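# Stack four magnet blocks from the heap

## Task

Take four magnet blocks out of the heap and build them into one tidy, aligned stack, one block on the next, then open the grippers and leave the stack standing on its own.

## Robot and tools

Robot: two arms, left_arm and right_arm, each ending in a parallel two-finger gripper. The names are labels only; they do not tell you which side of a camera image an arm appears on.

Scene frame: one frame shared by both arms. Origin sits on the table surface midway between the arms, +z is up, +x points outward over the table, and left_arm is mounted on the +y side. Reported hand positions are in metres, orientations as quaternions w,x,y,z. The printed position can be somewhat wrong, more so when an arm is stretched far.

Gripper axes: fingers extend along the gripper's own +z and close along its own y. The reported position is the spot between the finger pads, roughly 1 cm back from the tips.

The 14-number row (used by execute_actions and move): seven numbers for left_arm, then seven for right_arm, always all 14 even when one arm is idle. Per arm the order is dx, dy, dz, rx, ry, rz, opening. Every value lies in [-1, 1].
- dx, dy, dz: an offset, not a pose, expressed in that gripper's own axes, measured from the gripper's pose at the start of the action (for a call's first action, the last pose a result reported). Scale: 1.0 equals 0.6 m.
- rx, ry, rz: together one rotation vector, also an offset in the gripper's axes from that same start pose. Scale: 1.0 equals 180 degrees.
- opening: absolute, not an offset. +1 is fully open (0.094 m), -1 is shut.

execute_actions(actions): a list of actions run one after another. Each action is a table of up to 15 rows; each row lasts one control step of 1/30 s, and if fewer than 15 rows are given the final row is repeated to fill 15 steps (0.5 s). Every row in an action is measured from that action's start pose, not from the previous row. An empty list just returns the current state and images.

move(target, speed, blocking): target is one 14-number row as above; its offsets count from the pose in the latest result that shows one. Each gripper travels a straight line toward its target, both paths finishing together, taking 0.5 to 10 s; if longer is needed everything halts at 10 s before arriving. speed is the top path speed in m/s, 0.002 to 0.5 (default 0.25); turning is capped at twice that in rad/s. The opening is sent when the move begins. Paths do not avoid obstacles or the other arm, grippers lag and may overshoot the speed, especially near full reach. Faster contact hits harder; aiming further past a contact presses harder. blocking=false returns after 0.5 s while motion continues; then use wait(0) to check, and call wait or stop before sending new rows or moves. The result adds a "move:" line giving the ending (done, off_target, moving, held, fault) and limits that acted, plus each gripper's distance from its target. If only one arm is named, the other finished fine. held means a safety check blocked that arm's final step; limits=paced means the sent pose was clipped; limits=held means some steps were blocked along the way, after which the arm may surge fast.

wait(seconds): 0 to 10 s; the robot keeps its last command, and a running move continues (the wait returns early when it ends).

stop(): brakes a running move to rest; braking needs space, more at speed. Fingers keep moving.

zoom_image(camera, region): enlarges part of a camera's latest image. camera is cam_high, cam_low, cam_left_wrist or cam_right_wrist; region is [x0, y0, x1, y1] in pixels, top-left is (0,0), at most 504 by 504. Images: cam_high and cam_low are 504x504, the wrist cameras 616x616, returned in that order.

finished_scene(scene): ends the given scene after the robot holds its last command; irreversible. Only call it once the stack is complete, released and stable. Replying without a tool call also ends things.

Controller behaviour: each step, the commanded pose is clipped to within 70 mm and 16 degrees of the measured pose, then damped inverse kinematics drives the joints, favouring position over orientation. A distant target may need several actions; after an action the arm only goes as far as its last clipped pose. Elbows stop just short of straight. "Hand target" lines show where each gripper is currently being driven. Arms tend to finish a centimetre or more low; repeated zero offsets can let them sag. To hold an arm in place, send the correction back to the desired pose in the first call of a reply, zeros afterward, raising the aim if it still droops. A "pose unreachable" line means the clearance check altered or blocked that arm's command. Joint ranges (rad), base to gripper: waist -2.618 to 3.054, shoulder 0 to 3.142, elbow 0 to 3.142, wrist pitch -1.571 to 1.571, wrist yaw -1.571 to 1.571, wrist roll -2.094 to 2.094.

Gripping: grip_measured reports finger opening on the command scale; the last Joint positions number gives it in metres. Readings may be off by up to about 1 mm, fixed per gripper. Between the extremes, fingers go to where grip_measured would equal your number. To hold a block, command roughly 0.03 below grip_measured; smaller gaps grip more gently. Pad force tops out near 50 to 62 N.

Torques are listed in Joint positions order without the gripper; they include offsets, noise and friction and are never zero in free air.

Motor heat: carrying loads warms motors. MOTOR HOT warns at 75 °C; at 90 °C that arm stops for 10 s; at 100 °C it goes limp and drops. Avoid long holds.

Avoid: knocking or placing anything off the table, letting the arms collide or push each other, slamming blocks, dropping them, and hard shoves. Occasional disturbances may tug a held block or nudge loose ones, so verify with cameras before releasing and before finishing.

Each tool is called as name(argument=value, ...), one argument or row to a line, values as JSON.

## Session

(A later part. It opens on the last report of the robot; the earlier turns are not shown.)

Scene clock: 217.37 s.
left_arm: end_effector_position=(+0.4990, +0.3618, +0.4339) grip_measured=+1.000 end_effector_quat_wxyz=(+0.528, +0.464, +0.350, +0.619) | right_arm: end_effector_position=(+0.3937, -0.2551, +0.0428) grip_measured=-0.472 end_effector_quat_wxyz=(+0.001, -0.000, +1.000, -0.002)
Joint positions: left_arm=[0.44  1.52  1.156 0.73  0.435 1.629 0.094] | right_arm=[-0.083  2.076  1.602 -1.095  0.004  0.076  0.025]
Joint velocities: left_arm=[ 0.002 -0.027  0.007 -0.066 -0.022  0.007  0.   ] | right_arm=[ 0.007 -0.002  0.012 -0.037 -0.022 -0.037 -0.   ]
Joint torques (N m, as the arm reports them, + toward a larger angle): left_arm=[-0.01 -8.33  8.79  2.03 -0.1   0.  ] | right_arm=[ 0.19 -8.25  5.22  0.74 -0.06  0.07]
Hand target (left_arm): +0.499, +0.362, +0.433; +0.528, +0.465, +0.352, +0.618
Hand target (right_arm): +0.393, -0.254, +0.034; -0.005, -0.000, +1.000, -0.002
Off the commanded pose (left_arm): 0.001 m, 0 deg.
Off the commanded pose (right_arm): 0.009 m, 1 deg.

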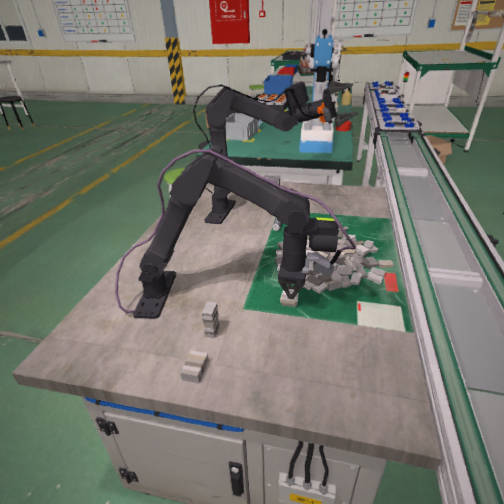

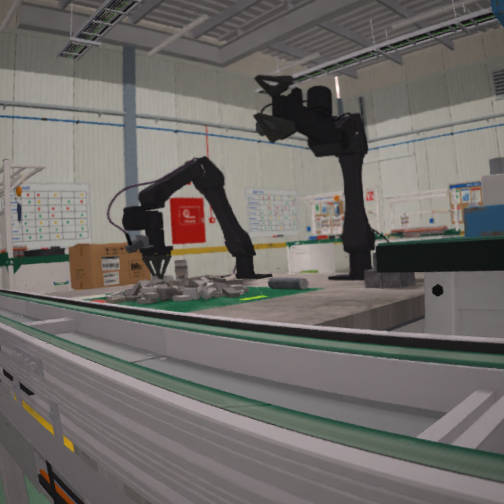

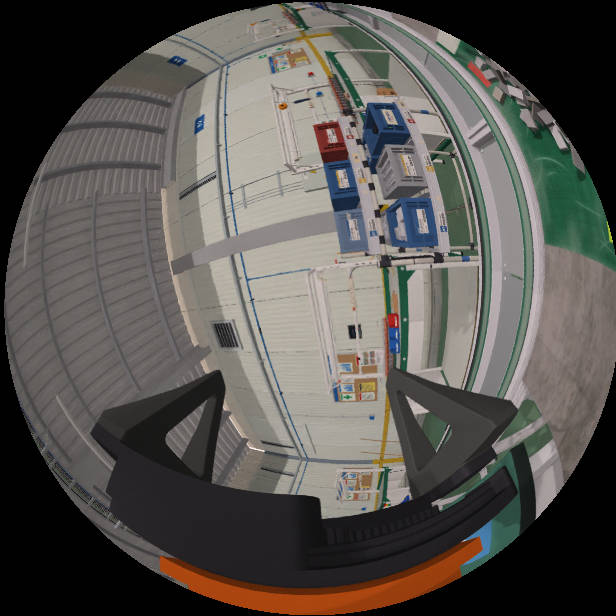

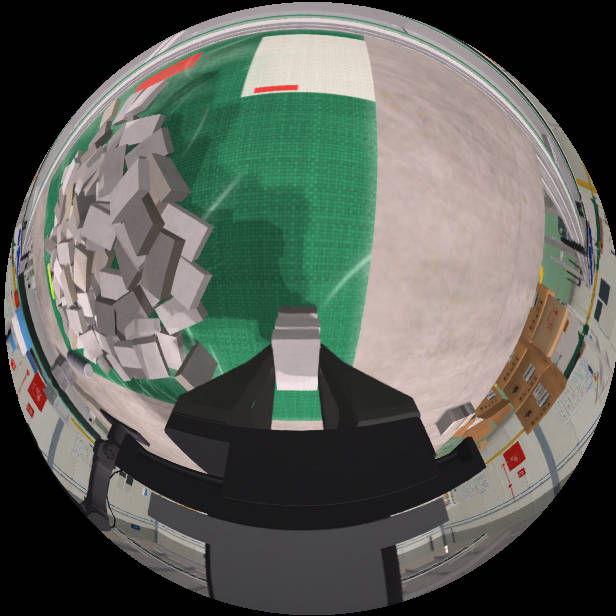

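execute_actions(
  actions=[
    [[0,0,0,0,0,0,1,0,0,0.004,0,0,0,-0.49],[0,0,0,0,0,0,1,0,0,0.004,0,0,0,-0.48],[0,0,0,0,0,0,1,0,0,0.004,0,0,0,-0.47],[0,0,0,0,0,0,1,0,0,0.004,0,0,0,-0.46],[0,0,0,0,0,0,1,0,0,0.004,0,0,0,-0.44],[0,0,0,0,0,0,1,0,0,0.004,0,0,0,-0.41],[0,0,0,0,0,0,1,0,0,0.004,0,0,0,-0.37],[0,0,0,0,0,0,1,0,0,0.004,0,0,0,-0.33],[0,0,0,0,0,0,1,0,0,0.004,0,0,0,-0.29],[0,0,0,0,0,0,1,0,0,0.004,0,0,0,-0.25]],
    [[0,0,0,0,0,0,1,0.002,0,0.01,0,0.003,0,-0.25],[0,0,0,0,0,0,1,0.004,0,0.016,0,0.005,0,-0.25],[0,0,0,0,0,0,1,0.006,0,0.02,0,0.007,0,-0.25],[0,0,0,0,0,0,1,0.008,0,0.024,0,0.008,0,-0.25],[0,0,0,0,0,0,1,0.01,0,0.028,0,0.009,0,-0.25],[0,0,0,0,0,0,1,0.01,0,0.032,0,0.01,0,-0.25],[0,0,0,0,0,0,1,0.01,0,0.036,0,0.01,0,-0.25],[0,0,0,0,0,0,1,0.01,0,0.039,0,0.01,0,-0.25]],
  ],
)

zoom_image(
  camera="cam_right_wrist",
  region=[190,250,410,430],
)

Scene clock: 221.57 s.
left_arm: end_effector_position=(+0.4985, +0.3615, +0.4353) grip_measured=+1.000 end_effector_quat_wxyz=(+0.528, +0.463, +0.348, +0.621) | right_arm: end_effector_position=(+0.3909, -0.2552, +0.0283) grip_measured=-0.252 end_effector_quat_wxyz=(-0.008, -0.000, +1.000, -0.002)
Joint positions: left_arm=[0.44  1.52  1.156 0.736 0.435 1.629 0.094] | right_arm=[-0.083  2.096  1.574 -1.064  0.004  0.076  0.035]
Joint velocities: left_arm=[-0.002  0.002 -0.002 -0.007  0.007 -0.022  0.   ] | right_arm=[ 0.017 -0.002 -0.017  0.022 -0.037 -0.007  0.001]
Joint torques (N m, as the arm reports them, + toward a larger angle): left_arm=[-0.02 -8.32  8.78  2.01 -0.11  0.  ] | right_arm=[ 0.04 -8.86  4.05  0.67 -0.06  0.02]
Hand target (left_arm): +0.499, +0.362, +0.435; +0.528, +0.463, +0.349, +0.620
Hand target (right_arm): +0.388, -0.255, +0.020; -0.015, -0.000, +1.000, -0.002
Off the commanded pose (left_arm): 0.001 m, 0 deg.
Off the commanded pose (right_arm): 0.009 m, 1 deg.

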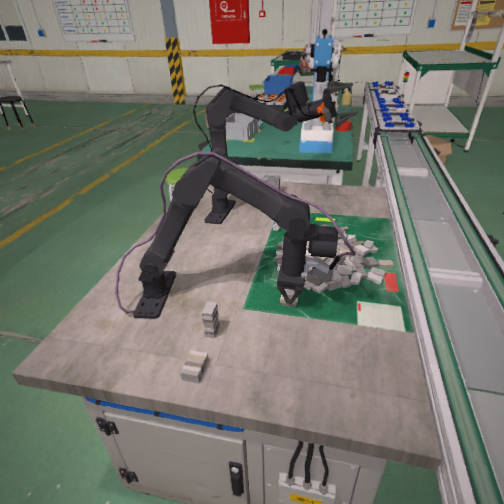

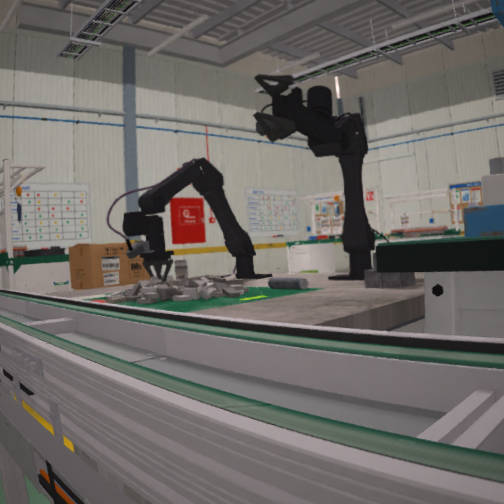

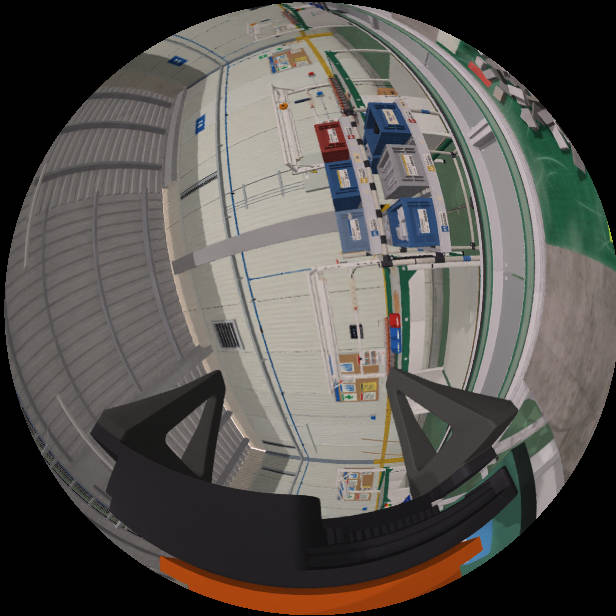

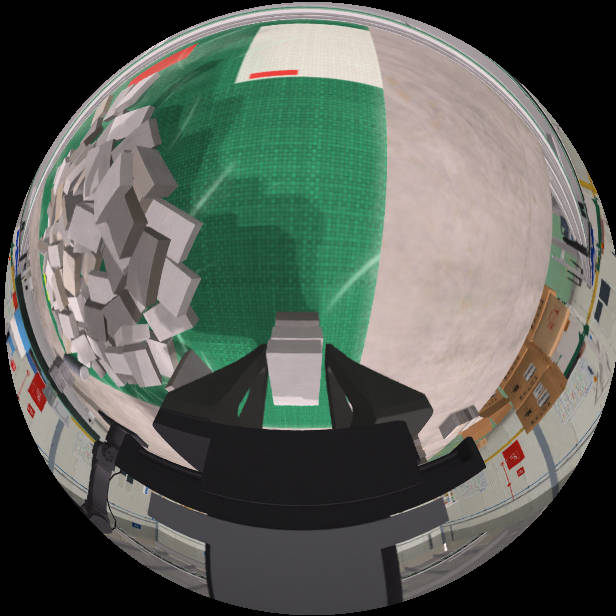

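Region (190, 250, 410, 430) of cam_right_wrist's 616x616 image, scaled by 2.291, with more detail than that image has; it fills the top 412 rows of this view, and the rest is white.

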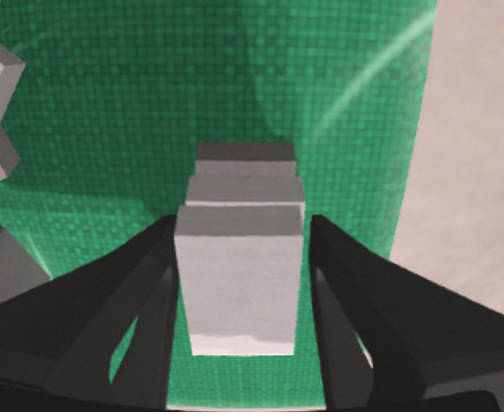

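Squeeze, open, lift.

execute_actions(
  actions=[
    [[0,0,0,0,0,0,1,0,0,0,0,0,0,-0.3],[0,0,0,0,0,0,1,0,0,0,0,0,0,-0.34],[0,0,0,0,0,0,1,0,0,0,0,0,0,-0.38],[0,0,0,0,0,0,1,0,0,0,0,0,0,-0.41],[0,0,0,0,0,0,1,0,0,0,0,0,0,-0.43],[0,0,0,0,0,0,1,0,0,0,0,0,0,-0.445],[0,0,0,0,0,0,1,0,0,0,0,0,0,-0.455],[0,0,0,0,0,0,1,0,0,0,0,0,0,-0.465],[0,0,0,0,0,0,1,0,0,0,0,0,0,-0.475],[0,0,0,0,0,0,1,0,0,0,0,0,0,-0.485],[0,0,0,0,0,0,1,0,0,0,0,0,0,-0.495]],
    [[0,0,0,0,0,0,1,0,0,0,0,0,0,-0.48],[0,0,0,0,0,0,1,0,0,0,0,0,0,-0.465],[0,0,0,0,0,0,1,0,0,0,0,0,0,-0.44],[0,0,0,0,0,0,1,0,0,0,0,0,0,-0.4],[0,0,0,0,0,0,1,0,0,0,0,0,0,-0.35],[0,0,0,0,0,0,1,0,0,0,0,0,0,-0.28],[0,0,0,0,0,0,1,0,0,-0.01,0,0,0,-0.2],[0,0,0,0,0,0,1,0,0,-0.02,0,0,0,-0.12],[0,0,0,0,0,0,1,0,0,-0.03,0,0,0,-0.04],[0,0,0,0,0,0,1,0,0,-0.04,0,0,0,0.04],[0,0,0,0,0,0,1,0,0,-0.05,0,0,0,0.12],[0,0,0,0,0,0,1,0,0,-0.06,0,0,0,0.2],[0,0,0,0,0,0,1,0,0,-0.07,0,0,0,0.3]],
    [[0,0,0,0,0,0,1,0,0,-0.035,0,0,0,0.3]],
  ],
)

zoom_image(
  camera="cam_right_wrist",
  region=[190,250,410,430],
)

Scene clock: 225.87 s.
left_arm: end_effector_position=(+0.4977, +0.3612, +0.4374) grip_measured=+1.000 end_effector_quat_wxyz=(+0.529, +0.461, +0.345, +0.624) | right_arm: end_effector_position=(+0.3877, -0.2557, +0.0604) grip_measured=+0.298 end_effector_quat_wxyz=(-0.020, -0.000, +1.000, -0.004)
Joint positions: left_arm=[0.44  1.52  1.156 0.746 0.435 1.629 0.094] | right_arm=[-0.083  2.08   1.679 -1.21   0.005  0.076  0.061]
Joint velocities: left_arm=[-0.002  0.002 -0.017 -0.037  0.007  0.007  0.   ] | right_arm=[ 0.007  0.002 -0.002 -0.081  0.022  0.022 -0.001]
Joint torques (N m, as the arm reports them, + toward a larger angle): left_arm=[-0.02 -8.31  8.77  2.   -0.1   0.  ] | right_arm=[  0.07 -10.07   7.37   0.34  -0.05   0.01]
Hand target (left_arm): +0.498, +0.361, +0.437; +0.529, +0.462, +0.346, +0.623
Hand target (right_arm): +0.392, -0.255, +0.069; -0.011, -0.000, +1.000, -0.003
Off the commanded pose (left_arm): 0.001 m, 0 deg.
Off the commanded pose (right_arm): 0.010 m, 1 deg.

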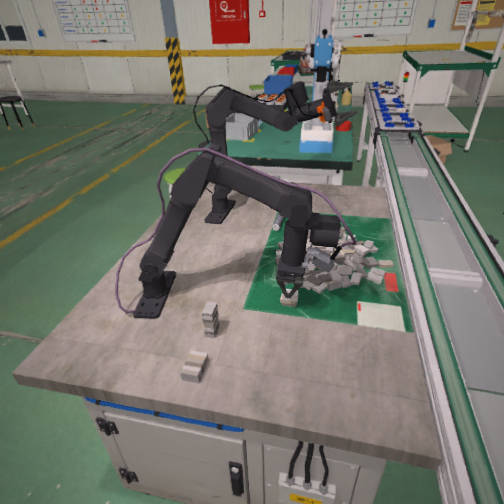

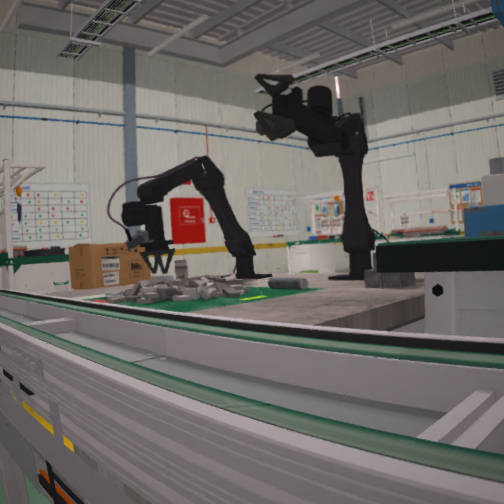

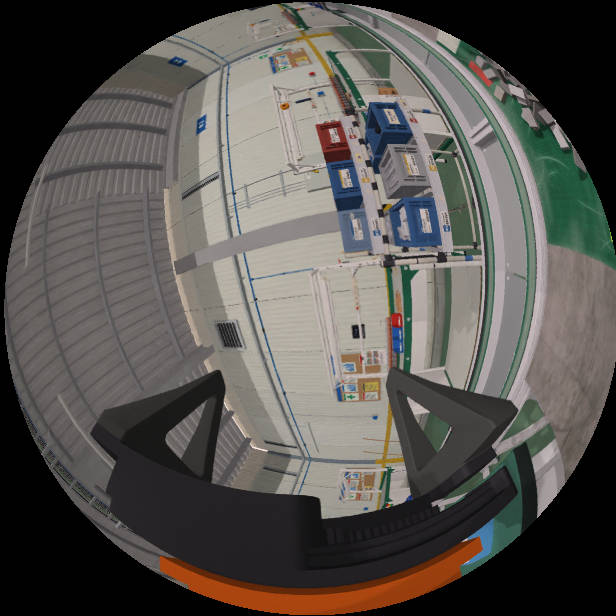

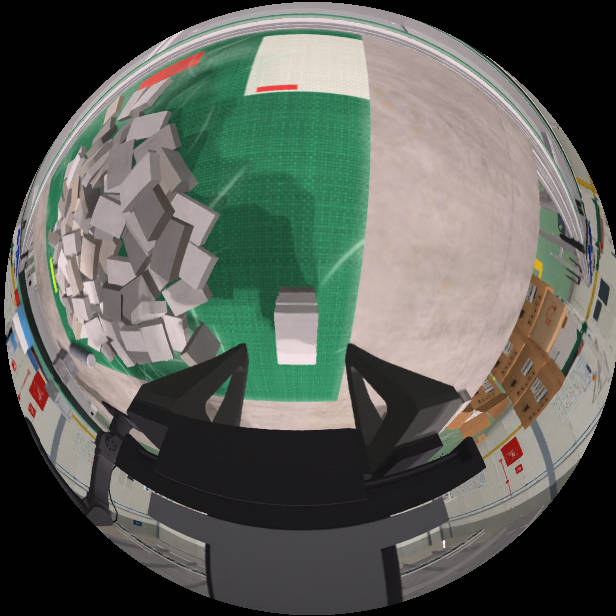

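Region (190, 250, 410, 430) of cam_right_wrist's 616x616 image, scaled by 2.291, with more detail than that image has; it fills the top 412 rows of this view, and the rest is white.

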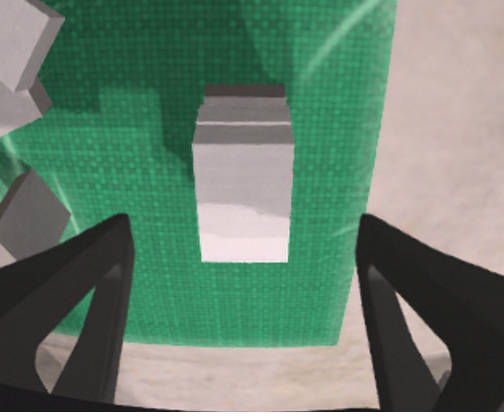

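move(
  target=[0,0,0,0,0,0,1,-0.008,0,-0.008,-0.016,-0.012,0.5,0.3],
  speed=0.5,
)

zoom_image(
  camera="cam_right_wrist",
  region=[190,250,410,430],
)

Scene clock: 229.53 s.
left_arm: end_effector_position=(+0.4975, +0.3611, +0.4381) grip_measured=+1.000 end_effector_quat_wxyz=(+0.529, +0.460, +0.343, +0.625) | right_arm: end_effector_position=(+0.4009, -0.2526, +0.0667) grip_measured=+0.298 end_effector_quat_wxyz=(+0.006, +0.702, +0.712, +0.012)
Joint positions: left_arm=[0.44  1.52  1.156 0.749 0.435 1.629 0.094] | right_arm=[-0.083  2.063  1.679 -1.16  -0.007  1.633  0.061]
Joint velocities: left_arm=[-0.012 -0.007 -0.002 -0.022 -0.007 -0.051  0.   ] | right_arm=[-0.007  0.007  0.017 -0.051 -0.007  0.037 -0.001]
Joint torques (N m, as the arm reports them, + toward a larger angle): left_arm=[-0.01 -8.32  8.77  2.   -0.1   0.  ] | right_arm=[ -0.11 -11.24   3.08   0.68   0.05   0.14]
Hand target (left_arm): +0.498, +0.361, +0.437; +0.529, +0.461, +0.344, +0.624
Hand target (right_arm): +0.393, -0.256, +0.065; +0.005, +0.707, +0.707, +0.005
Off the commanded pose (left_arm): 0.001 m, 0 deg.
Off the commanded pose (right_arm): 0.009 m, 1 deg.
move: done

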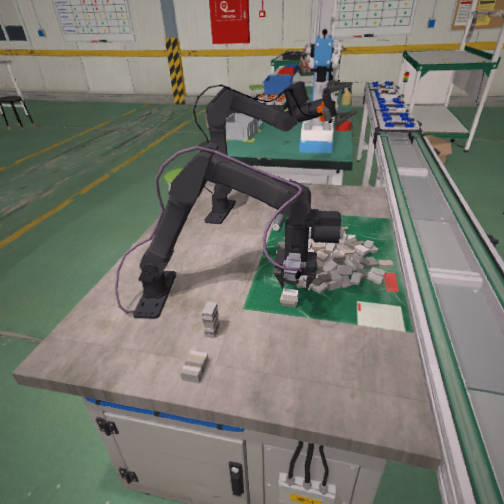

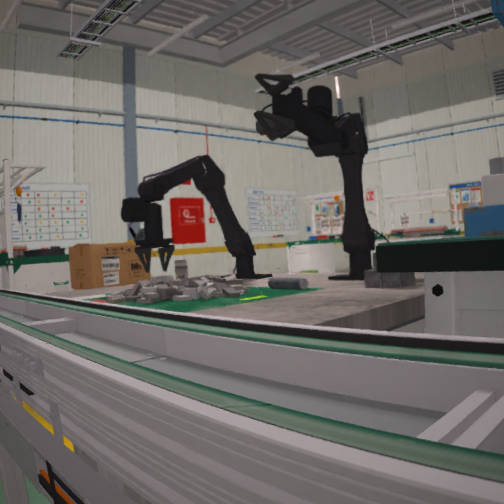

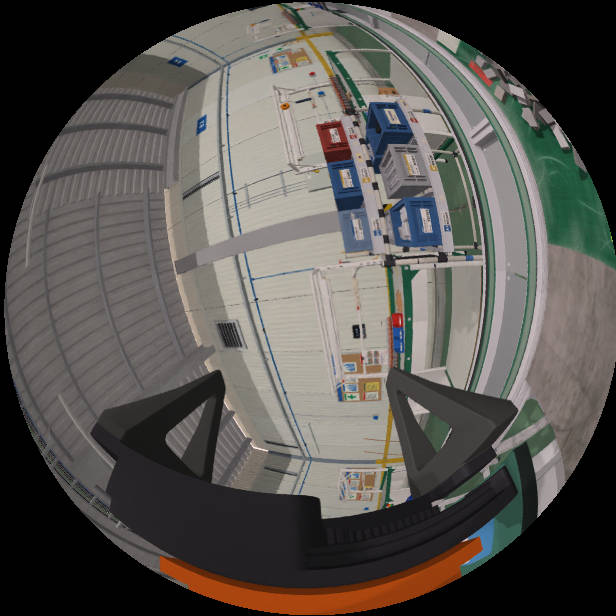

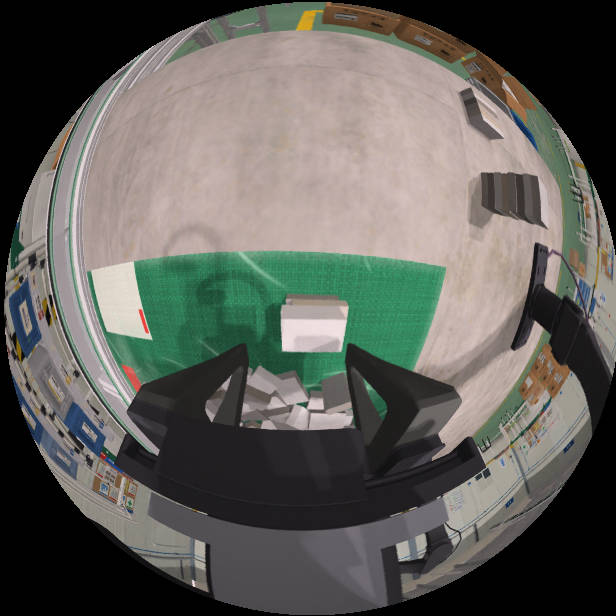

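Region (190, 250, 410, 430) of cam_right_wrist's 616x616 image, scaled by 2.291, with more detail than that image has; it fills the top 412 rows of this view, and the rest is white.

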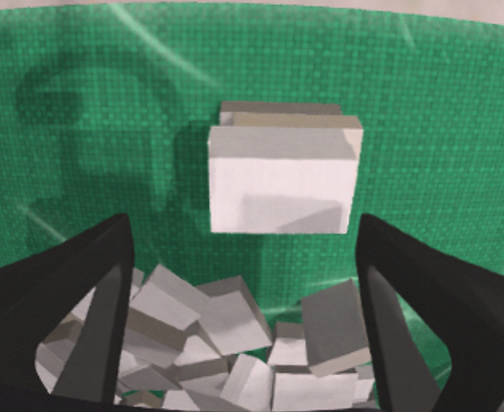

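execute_actions(
  actions=[
    [[0,0,0,0,0,0,1,-0.002,-0.005,0.002,0.003,0,0.002,0.35],[0,0,0,0,0,0,1,-0.004,-0.01,0.004,0.006,0,0.004,0.4],[0,0,0,0,0,0,1,-0.006,-0.015,0.006,0.009,0,0.006,0.4],[0,0,0,0,0,0,1,-0.008,-0.02,0.008,0.012,0,0.008,0.4],[0,0,0,0,0,0,1,-0.009,-0.025,0.01,0.014,0,0.008,0.4],[0,0,0,0,0,0,1,-0.009,-0.03,0.012,0.016,0,0.008,0.4]],
  ],
)

zoom_image(
  camera="cam_right_wrist",
  region=[190,250,410,430],
)

Scene clock: 231.47 s.
left_arm: end_effector_position=(+0.4972, +0.3610, +0.4387) grip_measured=+1.000 end_effector_quat_wxyz=(+0.529, +0.460, +0.342, +0.626) | right_arm: end_effector_position=(+0.3912, -0.2533, +0.0586) grip_measured=+0.398 end_effector_quat_wxyz=(-0.005, +0.703, +0.711, -0.000)
Joint positions: left_arm=[0.44  1.52  1.156 0.752 0.435 1.629 0.094] | right_arm=[-0.083  2.062  1.645 -1.16  -0.007  1.636  0.066]
Joint velocities: left_arm=[ 0.007 -0.017  0.007 -0.037 -0.022  0.022  0.   ] | right_arm=[-0.007  0.017 -0.002  0.037 -0.007 -0.007 -0.001]
Joint torques (N m, as the arm reports them, + toward a larger angle): left_arm=[-0.01 -8.32  8.76  2.01 -0.11  0.  ] | right_arm=[ -1.19 -10.64   3.99   0.45  -0.07   0.12]
Hand target (left_arm): +0.497, +0.361, +0.438; +0.529, +0.460, +0.343, +0.625
Hand target (right_arm): +0.383, -0.258, +0.059; -0.012, +0.711, +0.704, -0.006
Off the commanded pose (left_arm): 0.001 m, 0 deg.
Off the commanded pose (right_arm): 0.009 m, 2 deg.

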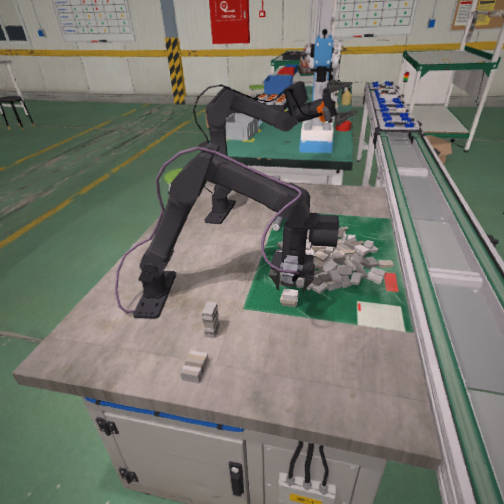

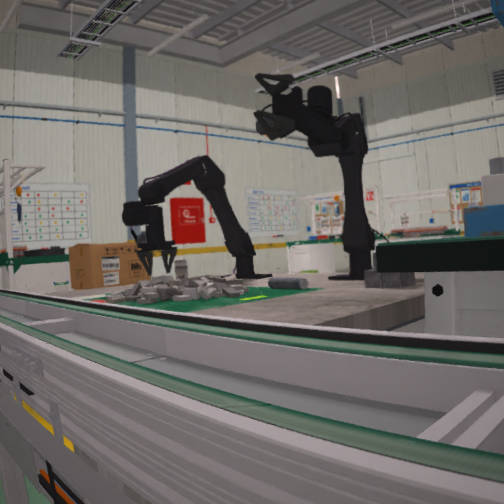

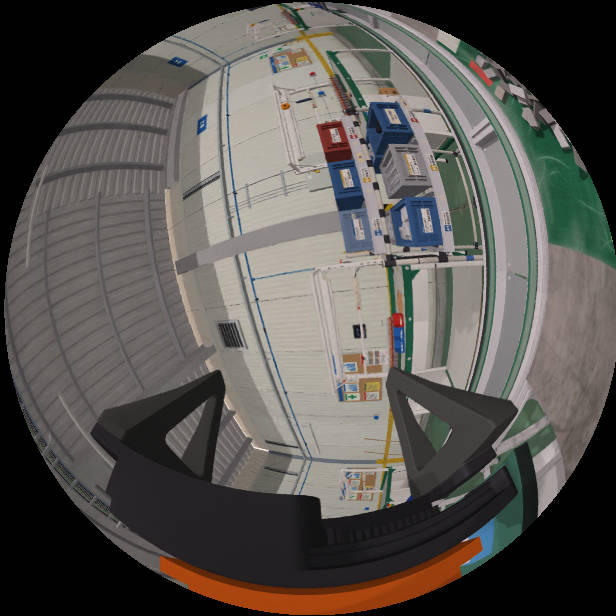

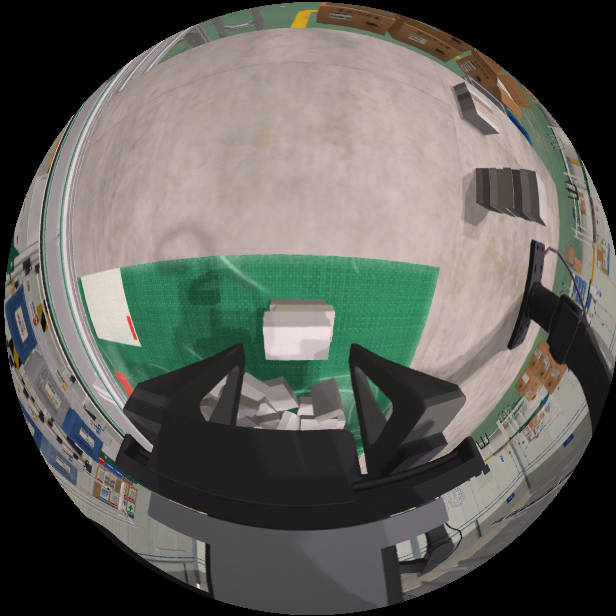

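Region (190, 250, 410, 430) of cam_right_wrist's 616x616 image, scaled by 2.291, with more detail than that image has; it fills the top 412 rows of this view, and the rest is white.

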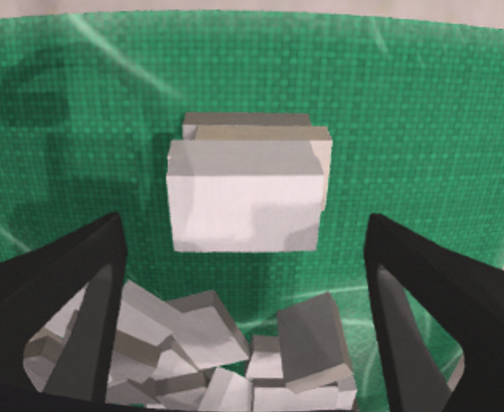

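move(
  target=[0,0,0,0,0,0,1,-0.009,-0.004,0.08,0.002,-0.002,0.006,0.4],
  speed=0.08,
)

zoom_image(
  camera="cam_right_wrist",
  region=[190,250,410,430],
)

Scene clock: 233.30 s.
left_arm: end_effector_position=(+0.4970, +0.3609, +0.4394) grip_measured=+1.000 end_effector_quat_wxyz=(+0.529, +0.459, +0.341, +0.626) | right_arm: end_effector_position=(+0.3939, -0.2531, +0.0194) grip_measured=+0.398 end_effector_quat_wxyz=(+0.001, +0.703, +0.711, +0.006)
Joint positions: left_arm=[0.44  1.52  1.156 0.755 0.435 1.629 0.094] | right_arm=[-0.083  2.094  1.533 -0.999 -0.007  1.636  0.066]
Joint velocities: left_arm=[ 0.002  0.002  0.012 -0.007  0.022  0.037  0.   ] | right_arm=[ 0.012  0.007 -0.017 -0.022  0.007 -0.066 -0.001]
Joint torques (N m, as the arm reports them, + toward a larger angle): left_arm=[-0.01 -8.31  8.76  2.   -0.11  0.  ] | right_arm=[-0.83 -9.    3.95  0.68  0.01  0.1 ]
Hand target (left_arm): +0.497, +0.361, +0.439; +0.529, +0.460, +0.342, +0.626
Hand target (right_arm): +0.388, -0.258, +0.011; -0.005, +0.710, +0.705, -0.005
Off the commanded pose (left_arm): 0.001 m, 0 deg.
Off the commanded pose (right_arm): 0.012 m, 2 deg.
move: off_target (right_arm)

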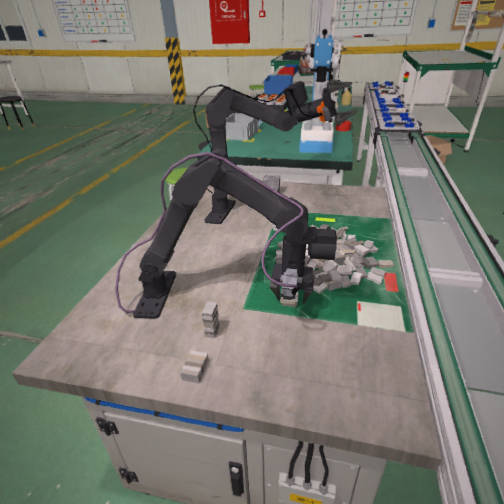

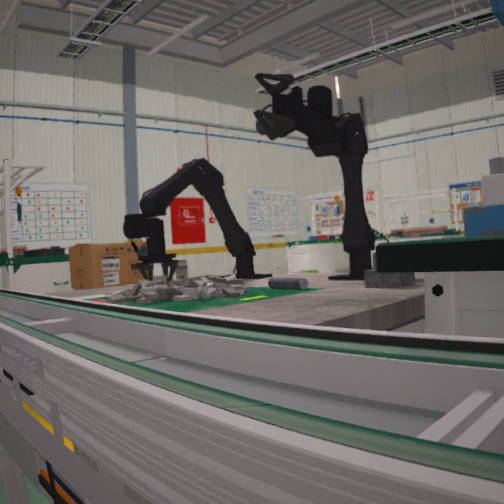

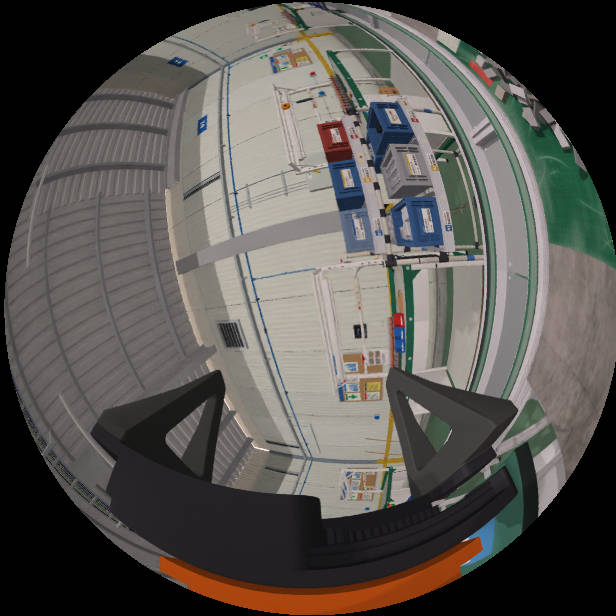

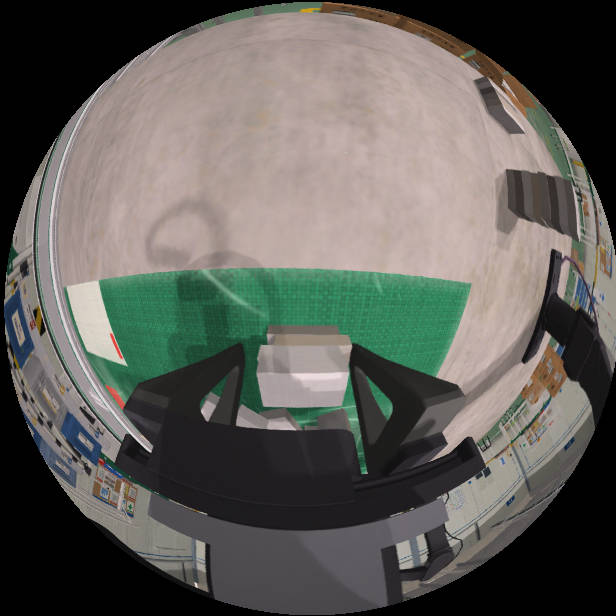

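Region (190, 250, 410, 430) of cam_right_wrist's 616x616 image, scaled by 2.291, with more detail than that image has; it fills the top 412 rows of this view, and the rest is white.

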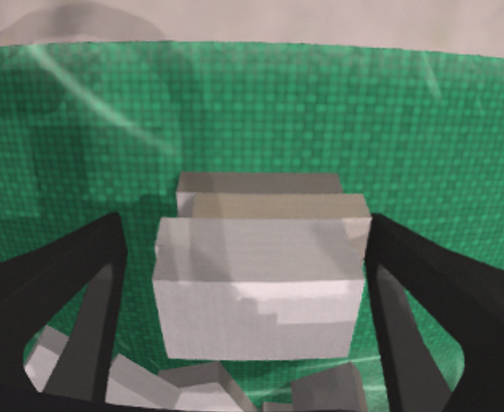

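execute_actions(
  actions=[
    [[0,0,0,0,0,0,1,-0.008,-0.01,0.012,0.008,0,0.006,0.35],[0,0,0,0,0,0,1,-0.009,-0.013,0.014,0.009,0,0.007,0.3],[0,0,0,0,0,0,1,-0.01,-0.015,0.016,0.01,0,0.008,0.25],[0,0,0,0,0,0,1,-0.011,-0.017,0.018,0.011,0,0.009,0.2],[0,0,0,0,0,0,1,-0.012,-0.018,0.019,0.012,0,0.01,0.2]],
  ],
)

zoom_image(
  camera="cam_right_wrist",
  region=[190,250,410,430],
)

Scene clock: 234.90 s.
left_arm: end_effector_position=(+0.4968, +0.3608, +0.4400) grip_measured=+1.000 end_effector_quat_wxyz=(+0.530, +0.459, +0.340, +0.627) | right_arm: end_effector_position=(+0.3907, -0.2568, +0.0166) grip_measured=+0.202 end_effector_quat_wxyz=(-0.002, +0.708, +0.707, +0.003)
Joint positions: left_arm=[0.44  1.52  1.156 0.758 0.435 1.629 0.094] | right_arm=[-0.092  2.094  1.521 -0.997 -0.007  1.64   0.056]
Joint velocities: left_arm=[-0.007  0.007 -0.002  0.022 -0.007 -0.007  0.   ] | right_arm=[-0.002 -0.012 -0.017 -0.037 -0.051  0.022 -0.   ]
Joint torques (N m, as the arm reports them, + toward a larger angle): left_arm=[-0.01 -8.3   8.76  2.   -0.1   0.  ] | right_arm=[-0.76 -9.04  3.75  0.62 -0.07  0.09]
Hand target (left_arm): +0.497, +0.361, +0.439; +0.529, +0.459, +0.341, +0.626
Hand target (right_arm): +0.383, -0.260, +0.008; -0.012, +0.714, +0.700, -0.007
Off the commanded pose (left_arm): 0.001 m, 0 deg.
Off the commanded pose (right_arm): 0.012 m, 2 deg.

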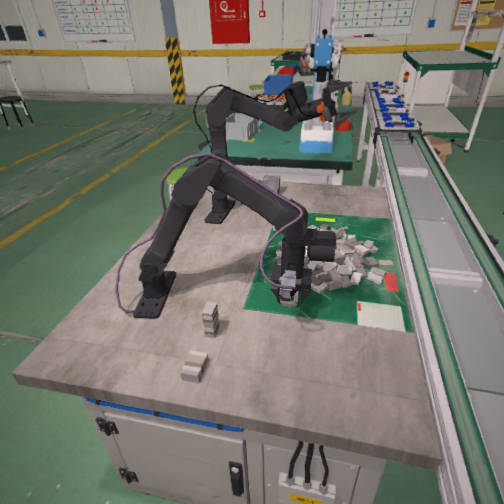

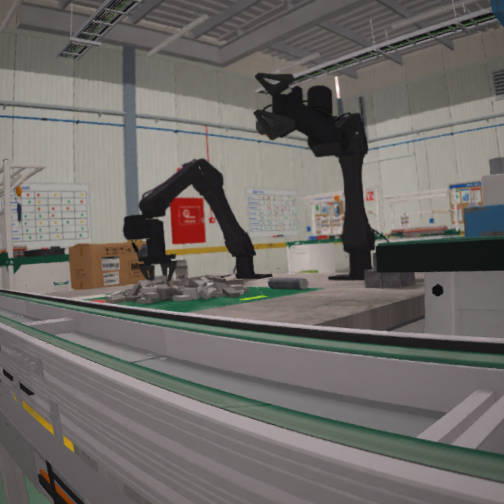

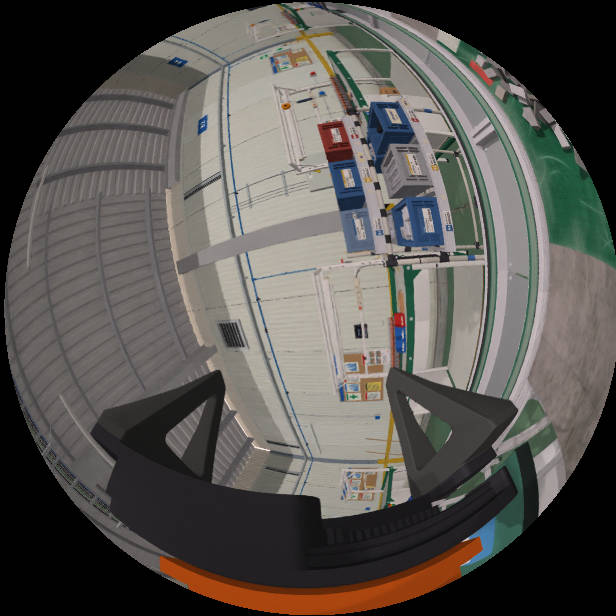

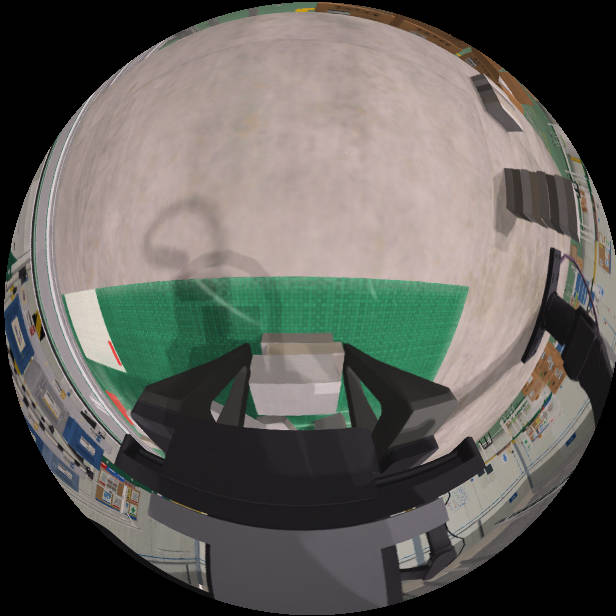

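Region (190, 250, 410, 430) of cam_right_wrist's 616x616 image, scaled by 2.291, with more detail than that image has; it fills the top 412 rows of this view, and the rest is white.

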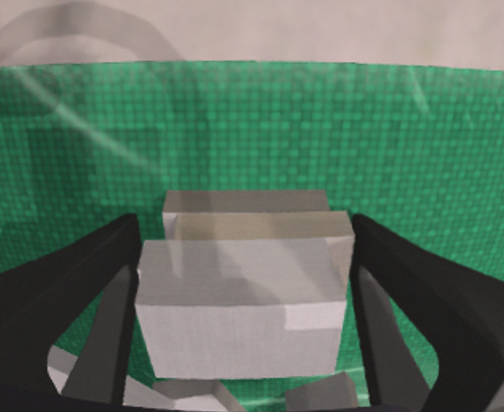

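Centred. Close slowly.

execute_actions(
  actions=[
    [[0,0,0,0,0,0,1,0,0,0,0,0,0,0.17],[0,0,0,0,0,0,1,0,0,0,0,0,0,0.14],[0,0,0,0,0,0,1,0,0,0,0,0,0,0.11],[0,0,0,0,0,0,1,0,0,0,0,0,0,0.09],[0,0,0,0,0,0,1,0,0,0,0,0,0,0.07],[0,0,0,0,0,0,1,0,0,0,0,0,0,0.055],[0,0,0,0,0,0,1,0,0,0,0,0,0,0.04],[0,0,0,0,0,0,1,0,0,0,0,0,0,0.025],[0,0,0,0,0,0,1,0,0,0,0,0,0,0.01],[0,0,0,0,0,0,1,0,0,0,0,0,0,-0.005],[0,0,0,0,0,0,1,0,0,0,0,0,0,-0.02],[0,0,0,0,0,0,1,0,0,0,0,0,0,-0.035],[0,0,0,0,0,0,1,0,0,0,0,0,0,-0.05],[0,0,0,0,0,0,1,0,0,0,0,0,0,-0.06],[0,0,0,0,0,0,1,0,0,0,0,0,0,-0.07]],
    [[0,0,0,0,0,0,1,0,0,0,0,0,0,-0.08],[0,0,0,0,0,0,1,0,0,0,0,0,0,-0.09],[0,0,0,0,0,0,1,0,0,0,0,0,0,-0.1],[0,0,0,0,0,0,1,0,0,0,0,0,0,-0.11],[0,0,0,0,0,0,1,0,0,0,0,0,0,-0.12],[0,0,0,0,0,0,1,0,0,0,0,0,0,-0.13]],
  ],
)

zoom_image(
  camera="cam_right_wrist",
  region=[190,250,410,430],
)

Scene clock: 237.70 s.
left_arm: end_effector_position=(+0.4963, +0.3606, +0.4413) grip_measured=+1.000 end_effector_quat_wxyz=(+0.530, +0.458, +0.338, +0.629) | right_arm: end_effector_position=(+0.3900, -0.2568, +0.0166) grip_measured=-0.124 end_effector_quat_wxyz=(-0.003, +0.708, +0.707, +0.002)
Joint positions: left_arm=[0.44  1.52  1.156 0.764 0.435 1.629 0.094] | right_arm=[-0.092  2.094  1.521 -1.    -0.007  1.64   0.041]
Joint velocities: left_arm=[ 0.007  0.007 -0.007 -0.022 -0.007 -0.007  0.   ] | right_arm=[ 0.002 -0.007  0.002  0.007  0.007  0.037 -0.   ]
Joint torques (N m, as the arm reports them, + toward a larger angle): left_arm=[-0.02 -8.3   8.76  2.   -0.11  0.  ] | right_arm=[-0.01 -9.7   5.39  0.57 -0.05  0.  ]
Hand target (left_arm): +0.496, +0.361, +0.441; +0.530, +0.458, +0.339, +0.628
Hand target (right_arm): +0.390, -0.257, +0.017; -0.004, +0.708, +0.707, +0.001
Off the commanded pose (left_arm): 0.001 m, 0 deg.
Off the commanded pose (right_arm): 0.000 m, 0 deg.

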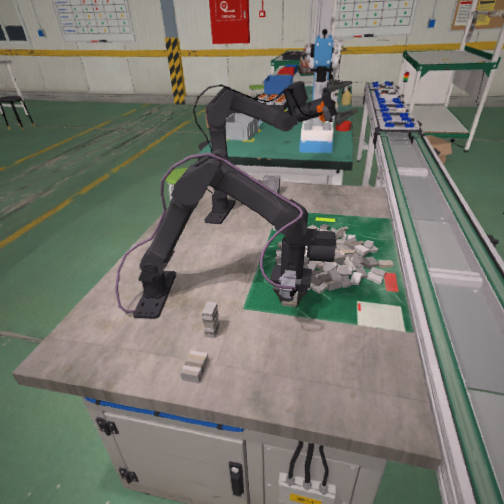

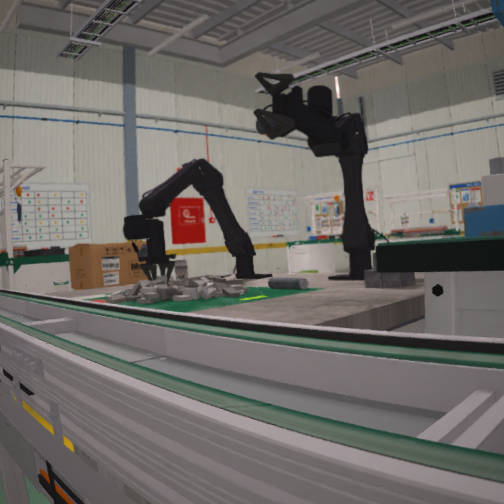

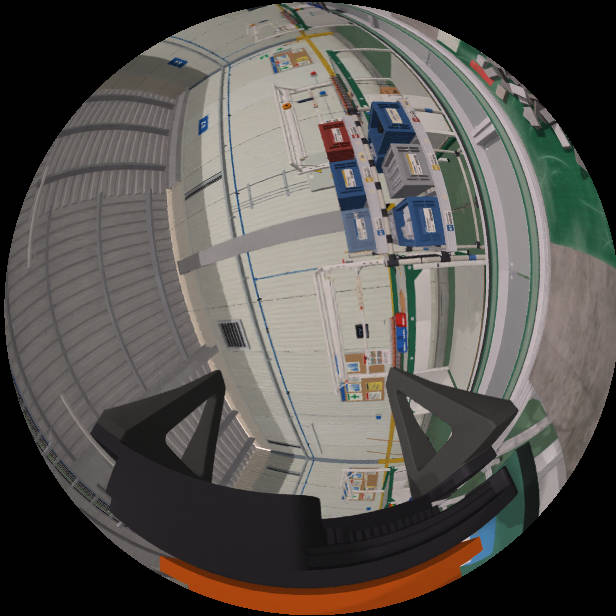

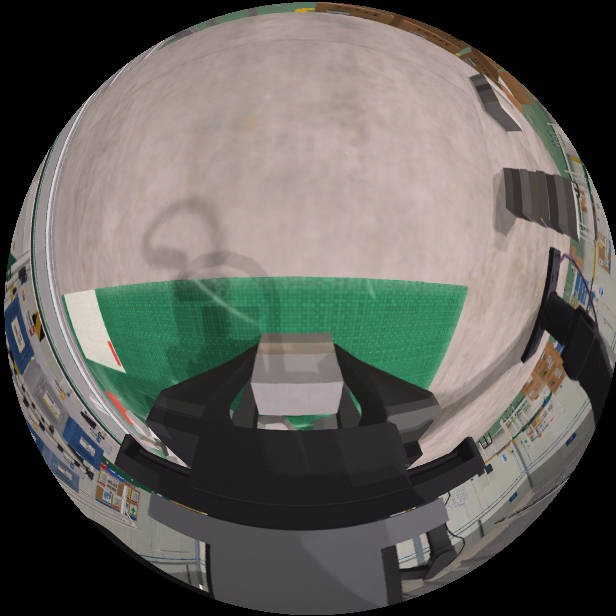

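Region (190, 250, 410, 430) of cam_right_wrist's 616x616 image, scaled by 2.291, with more detail than that image has; it fills the top 412 rows of this view, and the rest is white.

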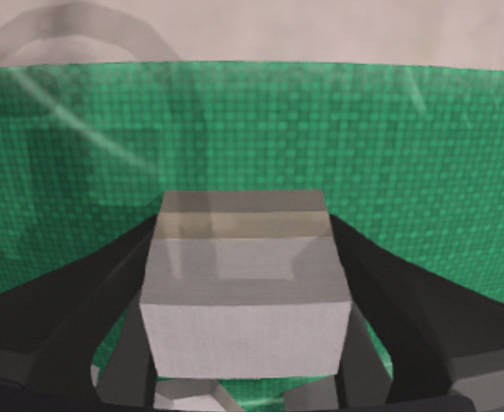

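execute_actions(
  actions=[
    [[0,0,0,0,0,0,1,0,0,0,0,0,0,-0.14],[0,0,0,0,0,0,1,0,0,0,0,0,0,-0.15],[0,0,0,0,0,0,1,0,0,0,0,0,0,-0.16],[0,0,0,0,0,0,1,0,0,0,0,0,0,-0.17],[0,0,0,0,0,0,1,0,0,0,0,0,0,-0.175],[0,0,0,0,0,0,1,0,0,0,0,0,0,-0.175],[0,0,0,0,0,0,1,0,0,0,0,0,0,-0.175],[0,0,0,0,0,0,1,0,0,0,0,0,0,-0.175],[0,0,0,0,0,0,1,0,0,0,0,0,0,-0.175],[0,0,0,0,0,0,1,0,0,0,0,0,0,-0.16],[0,0,0,0,0,0,1,0,0,0,0,0,0,-0.14],[0,0,0,0,0,0,1,0,0,0,0,0,0,-0.11],[0,0,0,0,0,0,1,0,0,0,0,0,0,-0.06],[0,0,0,0,0,0,1,0,0,0,0,0,0,0.0],[0,0,0,0,0,0,1,0,0,0,0,0,0,0.08]],
    [[0,0,0,0,0,0,1,0,0,0,0,0,0,0.2],[0,0,0,0,0,0,1,0,0,0,0,0,0,0.3],[0,0,0,0,0,0,1,0,0.002,-0.01,0,0,0,0.4],[0,0,0,0,0,0,1,0,0.004,-0.02,-0.002,0,0,0.5],[0,0,0,0,0,0,1,0,0.006,-0.03,-0.004,0,0,0.5],[0,0,0,0,0,0,1,0,0.006,-0.04,-0.006,0,0,0.5],[0,0,0,0,0,0,1,0,0.006,-0.05,-0.008,0,0,0.5],[0,0,0,0,0,0,1,0,0.006,-0.06,-0.008,0,0,0.5],[0,0,0,0,0,0,1,0,0.006,-0.07,-0.008,0,0,0.5],[0,0,0,0,0,0,1,0,0.006,-0.08,-0.008,0,0,0.5],[0,0,0,0,0,0,1,0,0.006,-0.09,-0.008,0,0,0.5],[0,0,0,0,0,0,1,0,0.006,-0.1,-0.008,0,0,0.5]],
    [[0,0,0,0,0,0,1,0,0,-0.05,0,0,0,0.5]],
  ],
)

zoom_image(
  camera="cam_right_wrist",
  region=[190,250,410,430],
)

Scene clock: 242.33 s.
left_arm: end_effector_position=(+0.4956, +0.3603, +0.4431) grip_measured=+1.000 end_effector_quat_wxyz=(+0.531, +0.456, +0.335, +0.631) | right_arm: end_effector_position=(+0.3964, -0.2564, +0.0833) grip_measured=+0.498 end_effector_quat_wxyz=(+0.008, +0.707, +0.707, +0.014)
Joint positions: left_arm=[0.44  1.52  1.156 0.772 0.435 1.629 0.094] | right_arm=[-0.092  2.032  1.698 -1.206 -0.007  1.64   0.07 ]
Joint velocities: left_arm=[-0.007 -0.017 -0.002  0.007 -0.007  0.022  0.   ] | right_arm=[ 0.002 -0.022 -0.002 -0.051  0.037 -0.066 -0.   ]
Joint torques (N m, as the arm reports them, + toward a larger angle): left_arm=[-0.01 -8.28  8.75  1.98 -0.11  0.  ] | right_arm=[ -0.07 -10.13   7.45   0.43  -0.02   0.02]
Hand target (left_arm): +0.496, +0.360, +0.442; +0.530, +0.457, +0.336, +0.630
Hand target (right_arm): +0.398, -0.257, +0.094; +0.012, +0.707, +0.706, +0.019
Off the commanded pose (left_arm): 0.001 m, 0 deg.
Off the commanded pose (right_arm): 0.010 m, 1 deg.

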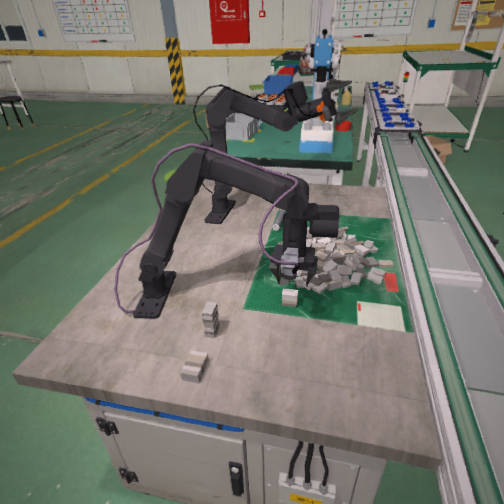

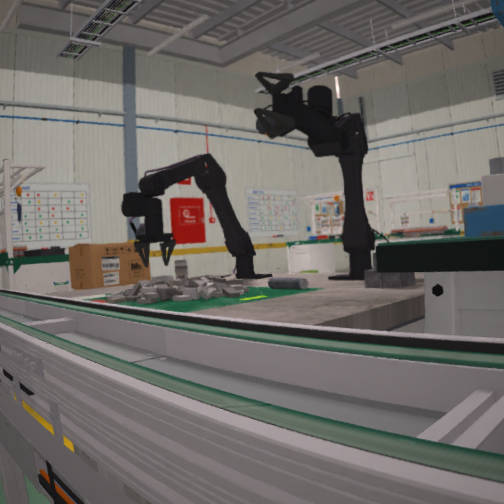

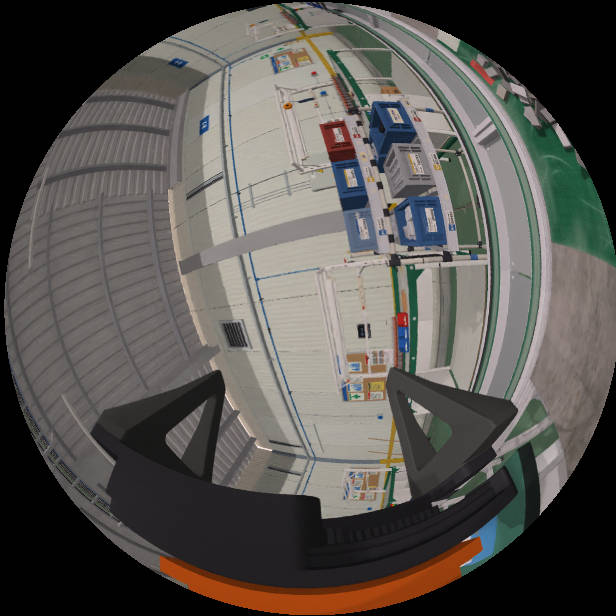

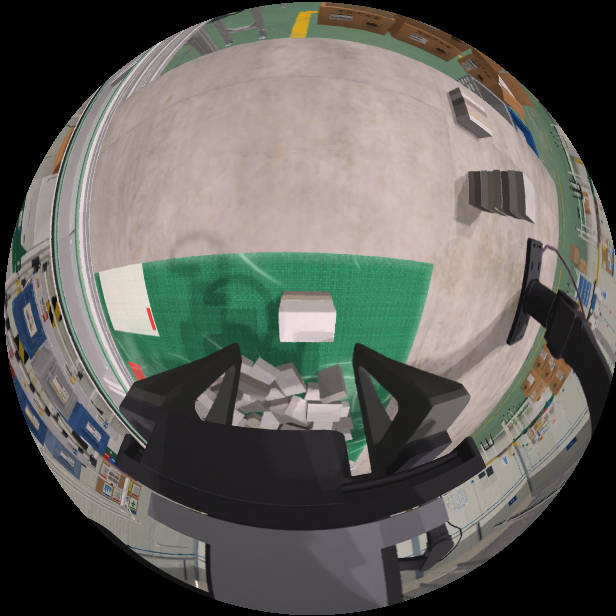

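Region (190, 250, 410, 430) of cam_right_wrist's 616x616 image, scaled by 2.291, with more detail than that image has; it fills the top 412 rows of this view, and the rest is white.

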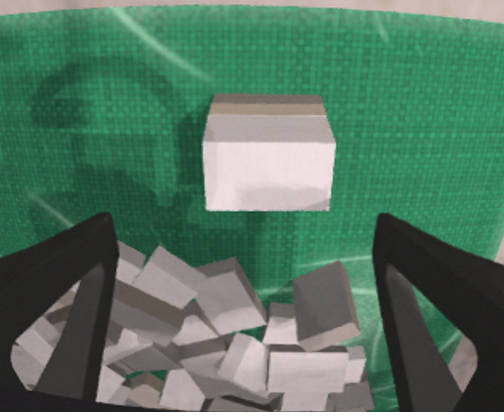

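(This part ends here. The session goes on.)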